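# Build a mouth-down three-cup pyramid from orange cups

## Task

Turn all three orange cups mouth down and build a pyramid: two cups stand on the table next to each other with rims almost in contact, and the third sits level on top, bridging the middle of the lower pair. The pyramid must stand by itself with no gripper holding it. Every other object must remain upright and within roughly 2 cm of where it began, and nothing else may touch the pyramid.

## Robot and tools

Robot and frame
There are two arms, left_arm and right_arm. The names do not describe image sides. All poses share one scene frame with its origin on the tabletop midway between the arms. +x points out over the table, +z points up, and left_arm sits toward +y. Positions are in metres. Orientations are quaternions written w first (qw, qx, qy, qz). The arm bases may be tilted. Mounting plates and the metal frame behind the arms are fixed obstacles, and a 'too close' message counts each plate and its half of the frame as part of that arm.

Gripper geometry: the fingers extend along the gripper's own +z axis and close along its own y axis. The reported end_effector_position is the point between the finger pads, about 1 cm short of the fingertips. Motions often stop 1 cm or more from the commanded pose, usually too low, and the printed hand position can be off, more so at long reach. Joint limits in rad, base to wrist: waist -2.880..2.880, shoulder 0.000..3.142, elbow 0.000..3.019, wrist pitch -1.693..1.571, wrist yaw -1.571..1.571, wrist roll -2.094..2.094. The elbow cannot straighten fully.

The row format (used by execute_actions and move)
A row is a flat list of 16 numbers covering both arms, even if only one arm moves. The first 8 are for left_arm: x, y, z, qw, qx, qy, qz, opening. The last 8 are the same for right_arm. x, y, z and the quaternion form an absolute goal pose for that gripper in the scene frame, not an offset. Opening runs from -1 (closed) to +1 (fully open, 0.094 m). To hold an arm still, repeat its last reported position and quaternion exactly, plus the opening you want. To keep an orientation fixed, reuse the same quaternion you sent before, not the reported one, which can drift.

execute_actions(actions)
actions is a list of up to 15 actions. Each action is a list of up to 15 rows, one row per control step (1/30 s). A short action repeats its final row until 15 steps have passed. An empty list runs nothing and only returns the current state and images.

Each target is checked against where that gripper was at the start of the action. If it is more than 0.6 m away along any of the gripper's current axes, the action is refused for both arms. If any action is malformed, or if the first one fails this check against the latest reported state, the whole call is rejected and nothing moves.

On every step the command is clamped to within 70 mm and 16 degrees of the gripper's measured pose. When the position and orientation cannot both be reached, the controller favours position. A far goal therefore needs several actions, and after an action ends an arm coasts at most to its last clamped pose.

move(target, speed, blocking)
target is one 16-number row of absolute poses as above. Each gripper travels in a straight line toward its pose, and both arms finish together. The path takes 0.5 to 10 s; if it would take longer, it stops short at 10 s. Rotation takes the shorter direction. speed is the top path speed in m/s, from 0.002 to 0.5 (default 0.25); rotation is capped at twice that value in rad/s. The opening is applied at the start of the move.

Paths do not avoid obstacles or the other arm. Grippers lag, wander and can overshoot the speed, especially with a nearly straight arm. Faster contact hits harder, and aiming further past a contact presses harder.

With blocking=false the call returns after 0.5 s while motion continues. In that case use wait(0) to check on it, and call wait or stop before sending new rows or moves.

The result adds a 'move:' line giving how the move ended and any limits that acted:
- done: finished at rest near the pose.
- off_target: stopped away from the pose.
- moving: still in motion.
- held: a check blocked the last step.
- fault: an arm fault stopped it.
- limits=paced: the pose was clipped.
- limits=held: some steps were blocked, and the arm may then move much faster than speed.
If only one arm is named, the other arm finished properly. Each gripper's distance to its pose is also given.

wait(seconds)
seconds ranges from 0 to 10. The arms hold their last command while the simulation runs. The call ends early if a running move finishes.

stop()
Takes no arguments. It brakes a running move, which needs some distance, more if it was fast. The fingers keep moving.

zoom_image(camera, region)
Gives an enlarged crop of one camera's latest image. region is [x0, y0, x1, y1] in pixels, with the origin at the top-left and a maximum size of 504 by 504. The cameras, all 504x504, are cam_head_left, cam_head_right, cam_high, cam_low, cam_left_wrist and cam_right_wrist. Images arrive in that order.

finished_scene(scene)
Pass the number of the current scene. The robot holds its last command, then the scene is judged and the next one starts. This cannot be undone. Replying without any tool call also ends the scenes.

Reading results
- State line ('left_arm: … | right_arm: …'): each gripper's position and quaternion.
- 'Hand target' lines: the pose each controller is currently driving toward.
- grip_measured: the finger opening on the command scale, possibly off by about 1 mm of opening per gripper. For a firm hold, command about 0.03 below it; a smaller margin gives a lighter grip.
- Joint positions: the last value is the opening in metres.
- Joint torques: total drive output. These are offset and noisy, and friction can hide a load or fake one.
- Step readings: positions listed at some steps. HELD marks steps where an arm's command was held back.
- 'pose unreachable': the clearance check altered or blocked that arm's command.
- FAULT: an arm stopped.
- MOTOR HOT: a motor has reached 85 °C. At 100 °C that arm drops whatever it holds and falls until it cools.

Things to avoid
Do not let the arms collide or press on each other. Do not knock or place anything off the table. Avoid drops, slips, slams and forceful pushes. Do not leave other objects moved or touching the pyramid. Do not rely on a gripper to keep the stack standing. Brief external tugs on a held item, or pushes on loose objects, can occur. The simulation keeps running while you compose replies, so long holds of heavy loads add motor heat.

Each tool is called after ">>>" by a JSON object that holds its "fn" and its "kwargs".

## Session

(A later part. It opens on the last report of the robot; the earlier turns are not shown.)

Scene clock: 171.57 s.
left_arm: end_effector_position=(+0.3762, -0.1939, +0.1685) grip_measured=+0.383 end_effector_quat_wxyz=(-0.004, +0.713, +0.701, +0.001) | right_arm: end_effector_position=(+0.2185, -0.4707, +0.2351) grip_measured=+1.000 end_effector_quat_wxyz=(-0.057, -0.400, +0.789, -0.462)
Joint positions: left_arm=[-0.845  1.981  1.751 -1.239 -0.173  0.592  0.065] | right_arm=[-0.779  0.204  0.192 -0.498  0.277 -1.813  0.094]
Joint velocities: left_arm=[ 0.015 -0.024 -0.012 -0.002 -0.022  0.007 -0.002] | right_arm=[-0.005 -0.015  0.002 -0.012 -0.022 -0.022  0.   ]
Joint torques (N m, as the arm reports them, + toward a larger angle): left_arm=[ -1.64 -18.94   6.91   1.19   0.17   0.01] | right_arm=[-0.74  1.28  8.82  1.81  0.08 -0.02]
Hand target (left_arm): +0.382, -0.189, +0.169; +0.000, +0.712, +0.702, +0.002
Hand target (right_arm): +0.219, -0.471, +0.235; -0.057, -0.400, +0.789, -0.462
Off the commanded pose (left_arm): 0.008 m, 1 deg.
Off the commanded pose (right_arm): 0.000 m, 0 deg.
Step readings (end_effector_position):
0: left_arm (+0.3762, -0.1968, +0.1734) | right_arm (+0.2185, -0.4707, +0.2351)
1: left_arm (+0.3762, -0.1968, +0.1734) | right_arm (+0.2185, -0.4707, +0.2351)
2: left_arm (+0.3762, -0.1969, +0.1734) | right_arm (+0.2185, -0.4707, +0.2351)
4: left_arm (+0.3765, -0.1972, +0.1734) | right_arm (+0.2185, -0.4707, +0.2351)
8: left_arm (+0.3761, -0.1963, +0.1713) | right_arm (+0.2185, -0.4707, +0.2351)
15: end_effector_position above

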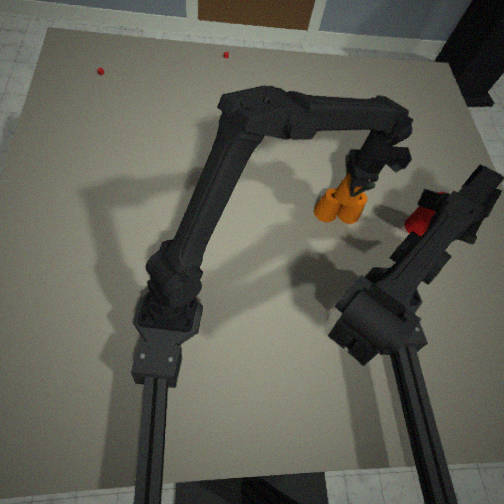

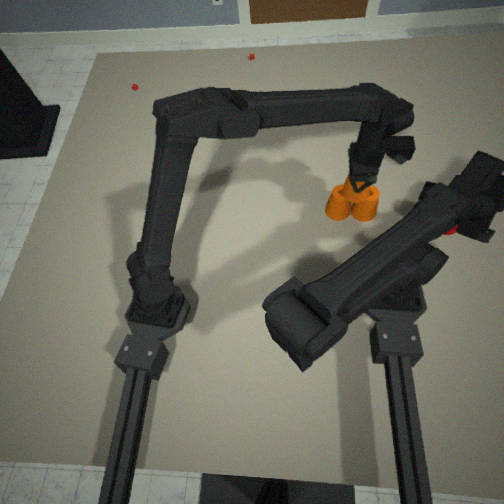

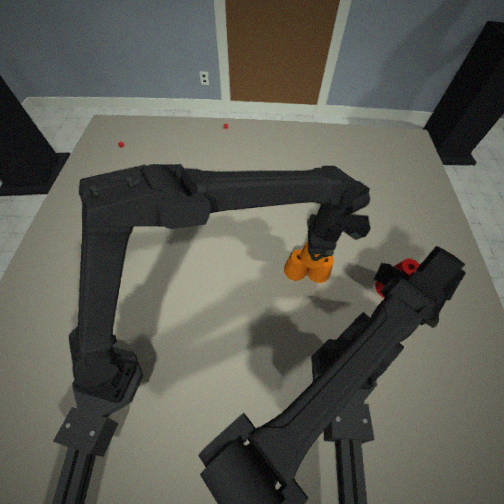

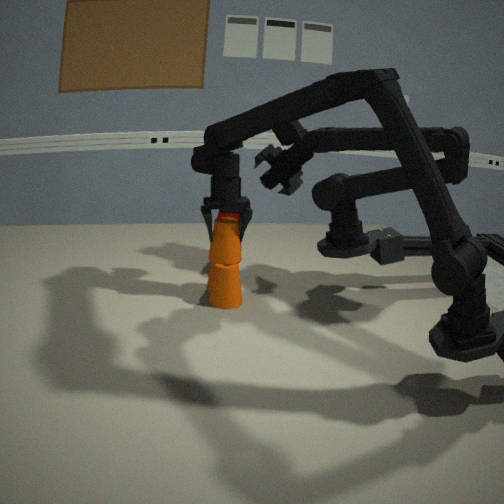

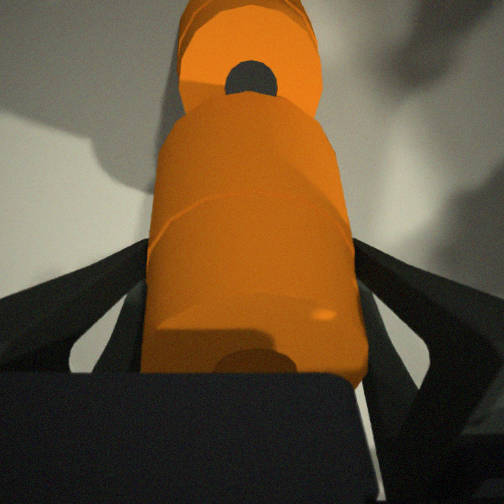

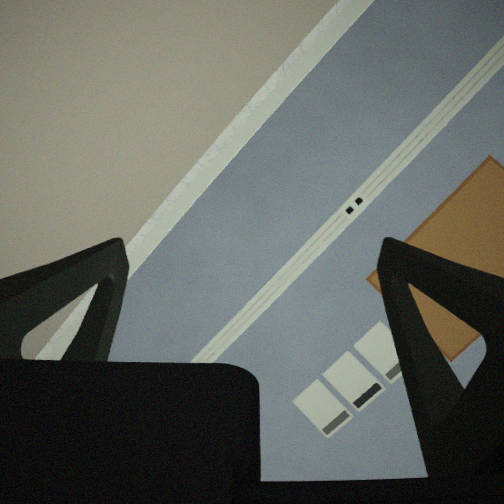

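>>> {"fn": "execute_actions", "kwargs": {"actions": []}}

>>> {"fn": "zoom_image", "kwargs": {"camera": "cam_left_wrist", "region": [160, 0, 360, 160]}}

>>> {"fn": "zoom_image", "kwargs": {"camera": "cam_head_right", "region": [318, 166, 390, 230]}}

>>> {"fn": "zoom_image", "kwargs": {"camera": "cam_low", "region": [204, 248, 248, 274]}}

Scene clock: 172.23 s.
left_arm: end_effector_position=(+0.3765, -0.1938, +0.1685) grip_measured=+0.383 end_effector_quat_wxyz=(-0.004, +0.713, +0.701, +0.001) | right_arm: end_effector_position=(+0.2185, -0.4707, +0.2351) grip_measured=+1.000 end_effector_quat_wxyz=(-0.057, -0.400, +0.789, -0.462)
Joint positions: left_arm=[-0.844  1.981  1.751 -1.239 -0.173  0.593  0.065] | right_arm=[-0.779  0.204  0.192 -0.498  0.277 -1.813  0.094]
Joint velocities: left_arm=[-0.015 -0.015 -0.012  0.002 -0.022  0.007 -0.001] | right_arm=[-0.005 -0.005 -0.007  0.027  0.022 -0.022  0.   ]
Joint torques (N m, as the arm reports them, + toward a larger angle): left_arm=[ -1.81 -18.92   6.82   1.13   0.18   0.02] | right_arm=[-0.74  1.    8.85  1.82  0.09 -0.02]
Hand target (left_arm): +0.383, -0.189, +0.169; +0.000, +0.712, +0.702, +0.002
Hand target (right_arm): +0.219, -0.471, +0.235; -0.057, -0.400, +0.789, -0.462
Off the commanded pose (left_arm): 0.008 m, 1 deg.
Off the commanded pose (right_arm): 0.000 m, 0 deg.

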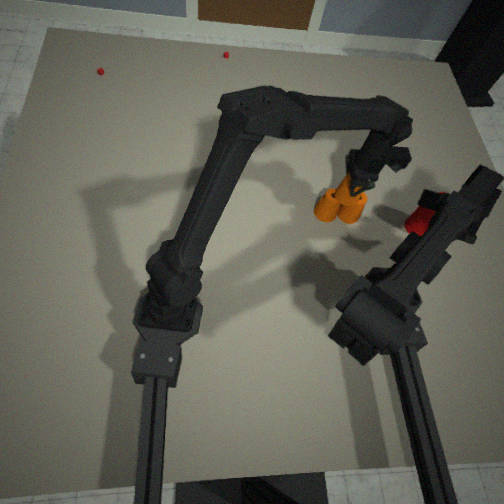

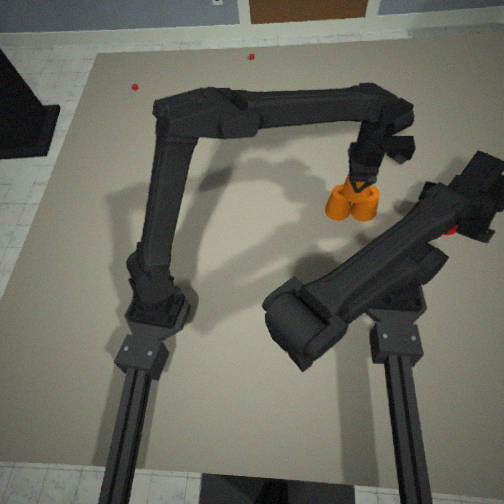

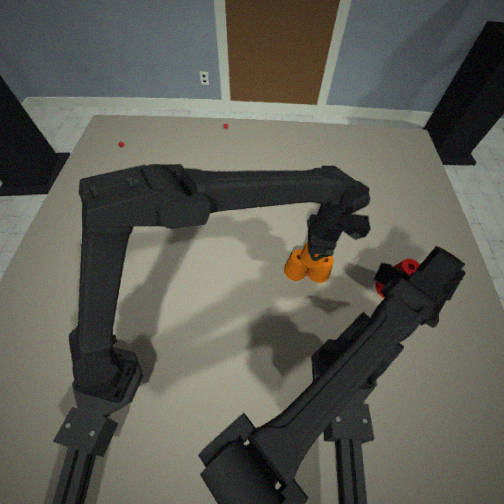

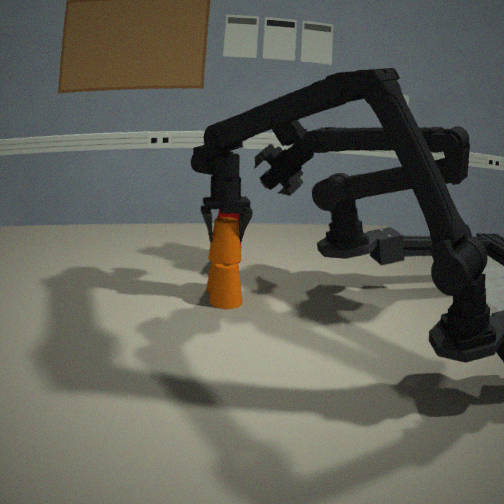

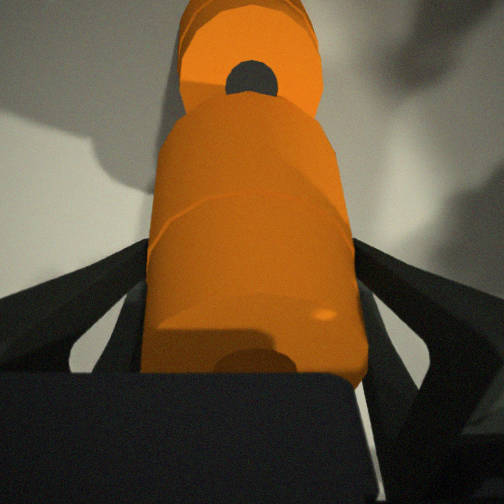

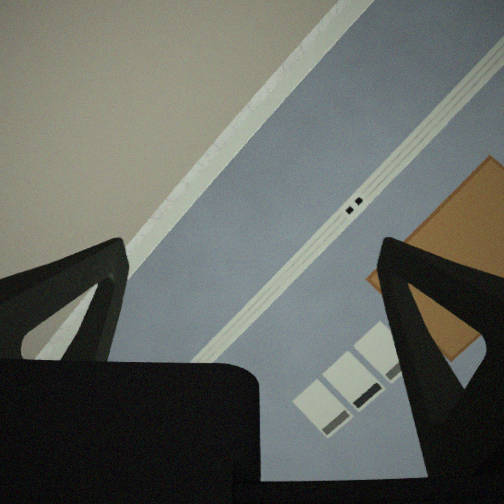

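Region (160, 0, 360, 160) of cam_left_wrist's 504x504 image, scaled by 2.520, with more detail than that image has; it fills the top 403 rows of this view, and the rest is white.

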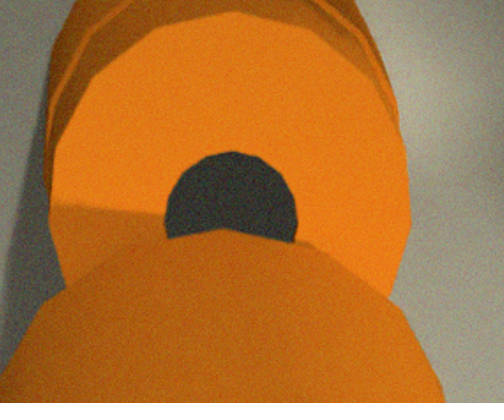

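Region (318, 166, 390, 230) of cam_head_right's 504x504 image, scaled by 7.000, with more detail than that image has.

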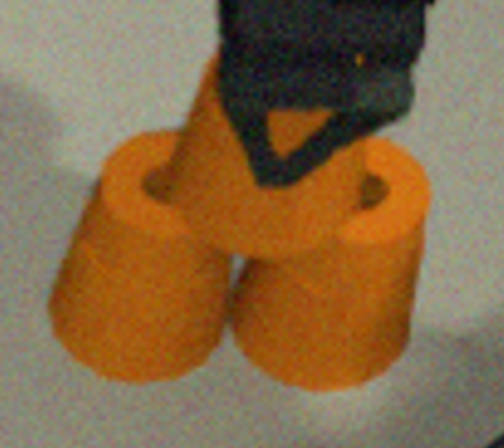

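Region (204, 248, 248, 274) of cam_low's 504x504 image, scaled by 11.455, with more detail than that image has; it fills the top 298 rows of this view, and the rest is white.

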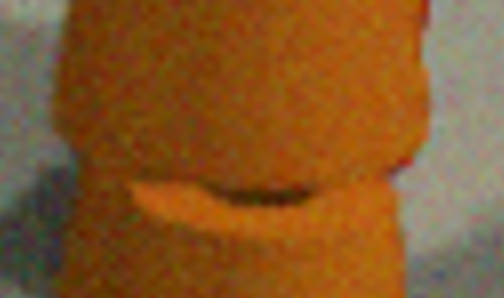

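>>> {"fn": "execute_actions", "kwargs": {"actions": [[[0.3825,-0.1887,0.1696,0.0007,0.712,0.702,0.0017,0.385,0.2185,-0.4707,0.2351,-0.057,-0.400,0.789,-0.462,1],[0.3827,-0.1887,0.1706,0.0015,0.712,0.702,0.0016,0.40,0.2185,-0.4707,0.2351,-0.057,-0.400,0.789,-0.462,1],[0.3829,-0.1887,0.1716,0.0023,0.712,0.702,0.0015,0.42,0.2185,-0.4707,0.2351,-0.057,-0.400,0.789,-0.462,1],[0.3831,-0.1887,0.1725,0.0031,0.712,0.702,0.0014,0.47,0.2185,-0.4707,0.2351,-0.057,-0.400,0.789,-0.462,1],[0.3833,-0.1887,0.1735,0.0039,0.712,0.702,0.0013,0.6,0.2185,-0.4707,0.2351,-0.057,-0.400,0.789,-0.462,1],[0.3835,-0.1887,0.1745,0.0047,0.712,0.702,0.0012,1,0.2185,-0.4707,0.2351,-0.057,-0.400,0.789,-0.462,1],[0.3835,-0.1875,0.1784,0.0055,0.712,0.702,0.0011,1,0.2185,-0.4707,0.2351,-0.057,-0.400,0.789,-0.462,1],[0.3836,-0.1854,0.1848,0.0062,0.712,0.702,0.0010,1,0.2185,-0.4707,0.2351,-0.057,-0.400,0.789,-0.462,1],[0.3837,-0.1828,0.1932,0.0067,0.712,0.702,0.0009,1,0.2185,-0.4707,0.2351,-0.057,-0.400,0.789,-0.462,1],[0.3838,-0.1799,0.2022,0.0067,0.712,0.702,0.0009,1,0.2185,-0.4707,0.2351,-0.057,-0.400,0.789,-0.462,1],[0.3838,-0.1770,0.2112,0.0067,0.712,0.702,0.0009,1,0.2185,-0.4707,0.2351,-0.057,-0.400,0.789,-0.462,1],[0.3839,-0.1741,0.2202,0.0067,0.712,0.702,0.0009,1,0.2185,-0.4707,0.2351,-0.057,-0.400,0.789,-0.462,1],[0.3840,-0.1715,0.2286,0.0067,0.712,0.702,0.0009,1,0.2185,-0.4707,0.2351,-0.057,-0.400,0.789,-0.462,1],[0.3841,-0.1694,0.2350,0.0067,0.712,0.702,0.0009,1,0.2185,-0.4707,0.2351,-0.057,-0.400,0.789,-0.462,1],[0.3841,-0.1682,0.2389,0.0067,0.712,0.702,0.0009,1,0.2185,-0.4707,0.2351,-0.057,-0.400,0.789,-0.462,1]]]}}

Scene clock: 175.07 s.
left_arm: end_effector_position=(+0.3737, -0.1792, +0.2003) grip_measured=+1.000 end_effector_quat_wxyz=(-0.009, +0.714, +0.700, +0.002) | right_arm: end_effector_position=(+0.2185, -0.4707, +0.2351) grip_measured=+1.000 end_effector_quat_wxyz=(-0.057, -0.400, +0.789, -0.462)
Joint positions: left_arm=[-0.844  1.925  1.745 -1.301 -0.174  0.595  0.094] | right_arm=[-0.779  0.204  0.192 -0.498  0.277 -1.813  0.094]
Joint velocities: left_arm=[ 0.005 -0.425  0.002 -0.349  0.007  0.022  0.   ] | right_arm=[-0.015  0.015  0.002  0.002  0.007 -0.022  0.   ]
Joint torques (N m, as the arm reports them, + toward a larger angle): left_arm=[ -1.34 -20.26   7.91   0.16   0.17   0.01] | right_arm=[-0.66  1.13  8.84  1.81  0.09 -0.01]
Hand target (left_arm): +0.383, -0.167, +0.237; +0.007, +0.712, +0.702, +0.001
Hand target (right_arm): +0.219, -0.471, +0.235; -0.057, -0.400, +0.789, -0.462
Off the commanded pose (left_arm): 0.041 m, 2 deg.
Off the commanded pose (right_arm): 0.000 m, 0 deg.
Step readings (end_effector_position):
0: left_arm (+0.3765, -0.1938, +0.1685) | right_arm (+0.2185, -0.4707, +0.2351)
1: left_arm (+0.3765, -0.1938, +0.1685) | right_arm (+0.2185, -0.4707, +0.2351)
2: left_arm (+0.3765, -0.1938, +0.1685) | right_arm (+0.2185, -0.4707, +0.2351)
4: left_arm (+0.3765, -0.1938, +0.1685) | right_arm (+0.2185, -0.4707, +0.2351)
8: left_arm (+0.3767, -0.1938, +0.1692) | right_arm (+0.2185, -0.4707, +0.2351)
15: end_effector_position above

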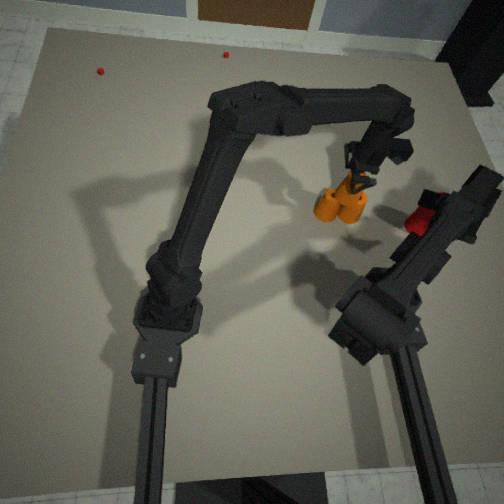

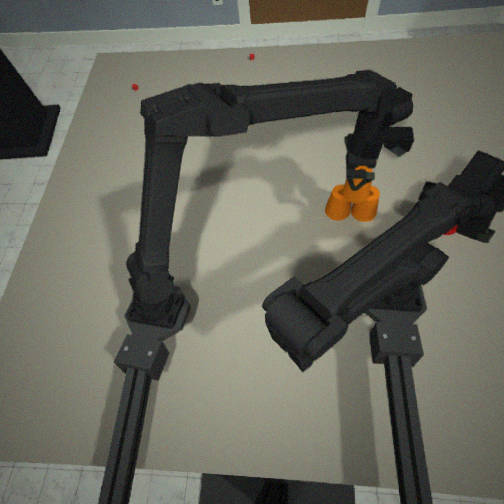

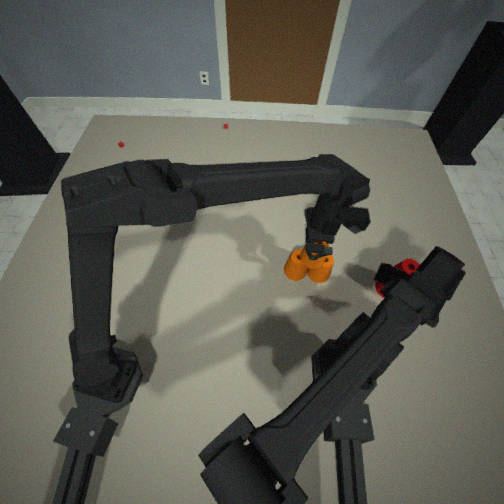

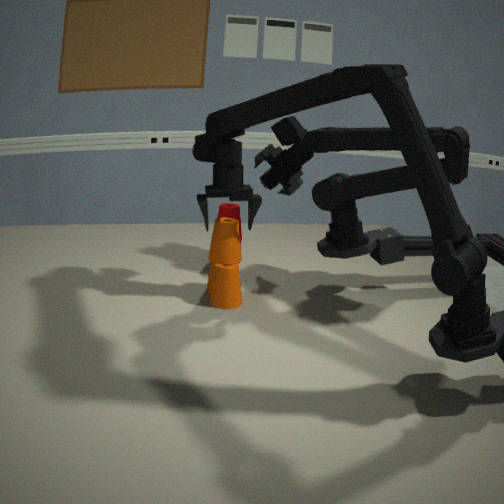

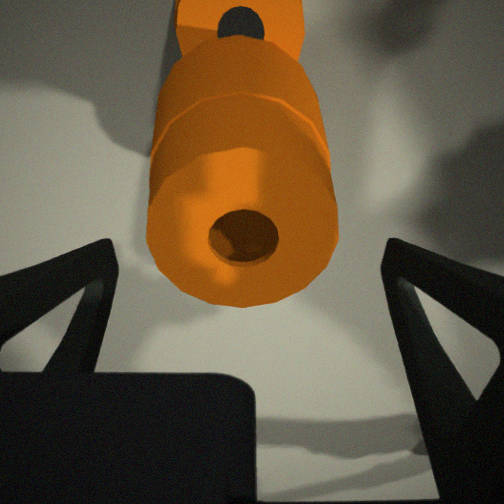

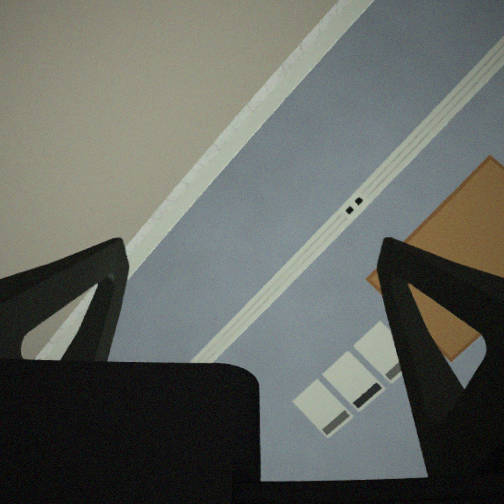

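>>> {"fn": "execute_actions", "kwargs": {"actions": []}}

>>> {"fn": "zoom_image", "kwargs": {"camera": "cam_head_right", "region": [318, 156, 390, 230]}}

>>> {"fn": "zoom_image", "kwargs": {"camera": "cam_low", "region": [180, 180, 270, 320]}}

>>> {"fn": "zoom_image", "kwargs": {"camera": "cam_head_left", "region": [300, 156, 460, 250]}}

Scene clock: 175.50 s.
left_arm: end_effector_position=(+0.3777, -0.1720, +0.2420) grip_measured=+1.000 end_effector_quat_wxyz=(+0.015, +0.711, +0.703, -0.002) | right_arm: end_effector_position=(+0.2185, -0.4707, +0.2351) grip_measured=+1.000 end_effector_quat_wxyz=(-0.057, -0.400, +0.789, -0.462)
Joint positions: left_arm=[-0.844  1.853  1.745 -1.324 -0.174  0.595  0.094] | right_arm=[-0.779  0.204  0.192 -0.498  0.277 -1.813  0.094]
Joint velocities: left_arm=[-0.005 -0.005 -0.022 -0.007  0.051  0.037  0.   ] | right_arm=[ 0.015  0.005  0.012 -0.017  0.022 -0.066  0.   ]
Joint torques (N m, as the arm reports them, + toward a larger angle): left_arm=[ -1.87 -16.28   7.97   0.02   0.18   0.05] | right_arm=[-0.7   1.31  8.84  1.79  0.08 -0.01]
Hand target (left_arm): +0.383, -0.167, +0.237; +0.007, +0.712, +0.702, +0.001
Hand target (right_arm): +0.219, -0.471, +0.235; -0.057, -0.400, +0.789, -0.462
Off the commanded pose (left_arm): 0.008 m, 1 deg.
Off the commanded pose (right_arm): 0.000 m, 0 deg.

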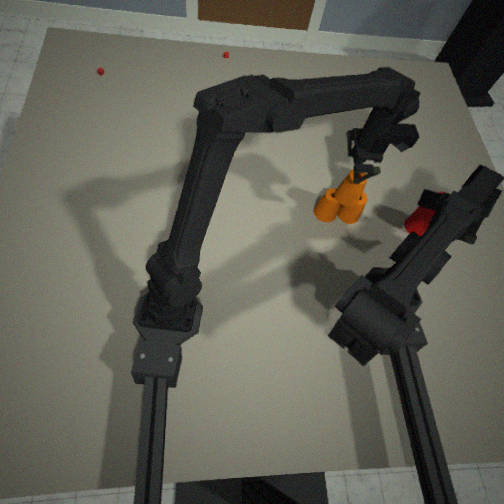

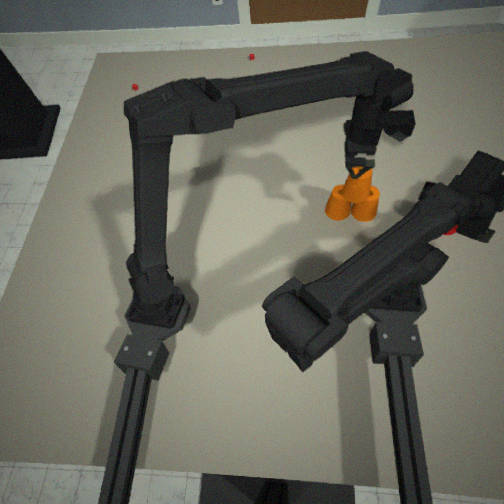

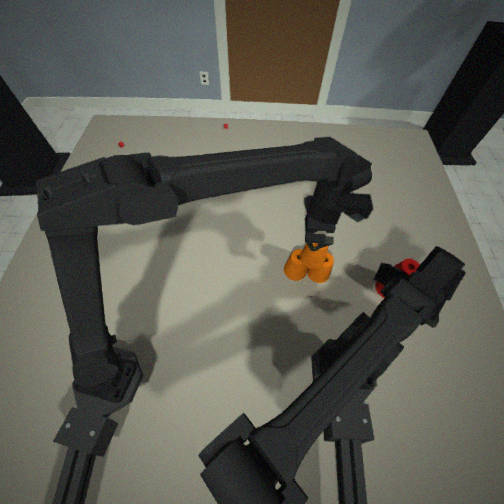

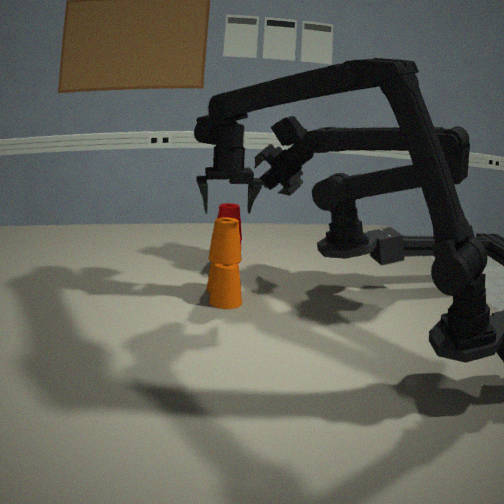

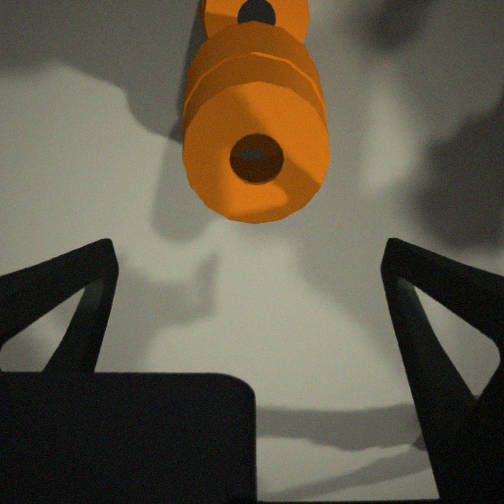

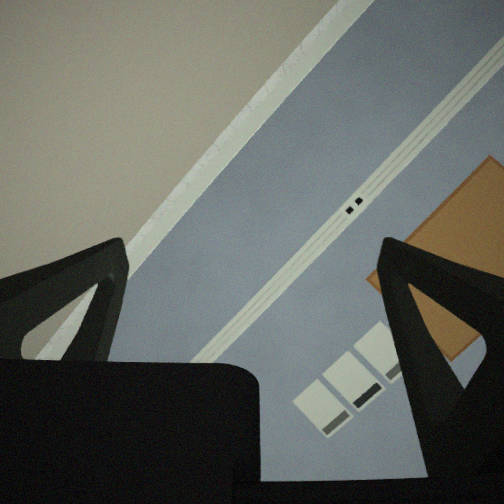

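Region (318, 156, 390, 230) of cam_head_right's 504x504 image, scaled by 6.811, with more detail than that image has; it fills the left 490 columns of this view, and the rest is white.

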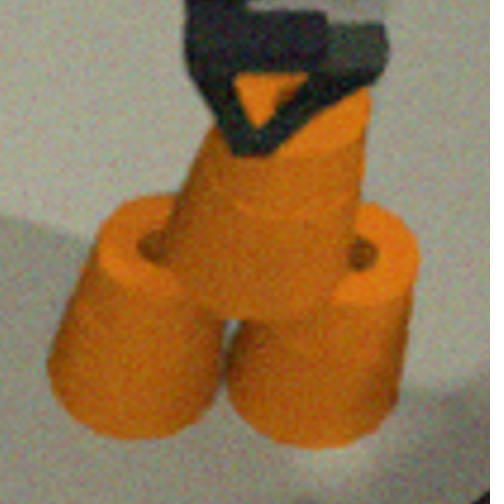

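Region (180, 180, 270, 320) of cam_low's 504x504 image, scaled by 3.600, with more detail than that image has; it fills the left 324 columns of this view, and the rest is white.

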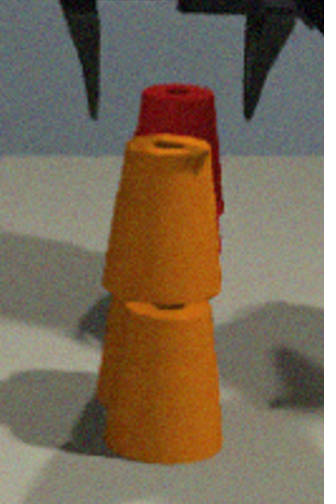

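Region (300, 156, 460, 250) of cam_head_left's 504x504 image, scaled by 3.150, with more detail than that image has; it fills the top 296 rows of this view, and the rest is white.

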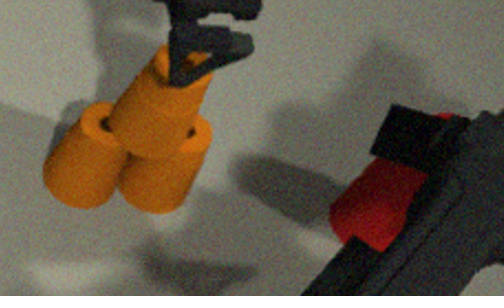

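The pyramid is standing on its own. The top cup is centred and level, the base rims are nearly touching, the gripper is clear and the red stack hasn't moved. I'm ending the scene now.

>>> {"fn": "finished_scene", "kwargs": {"scene": 2}}

The scene is finished: the task was done.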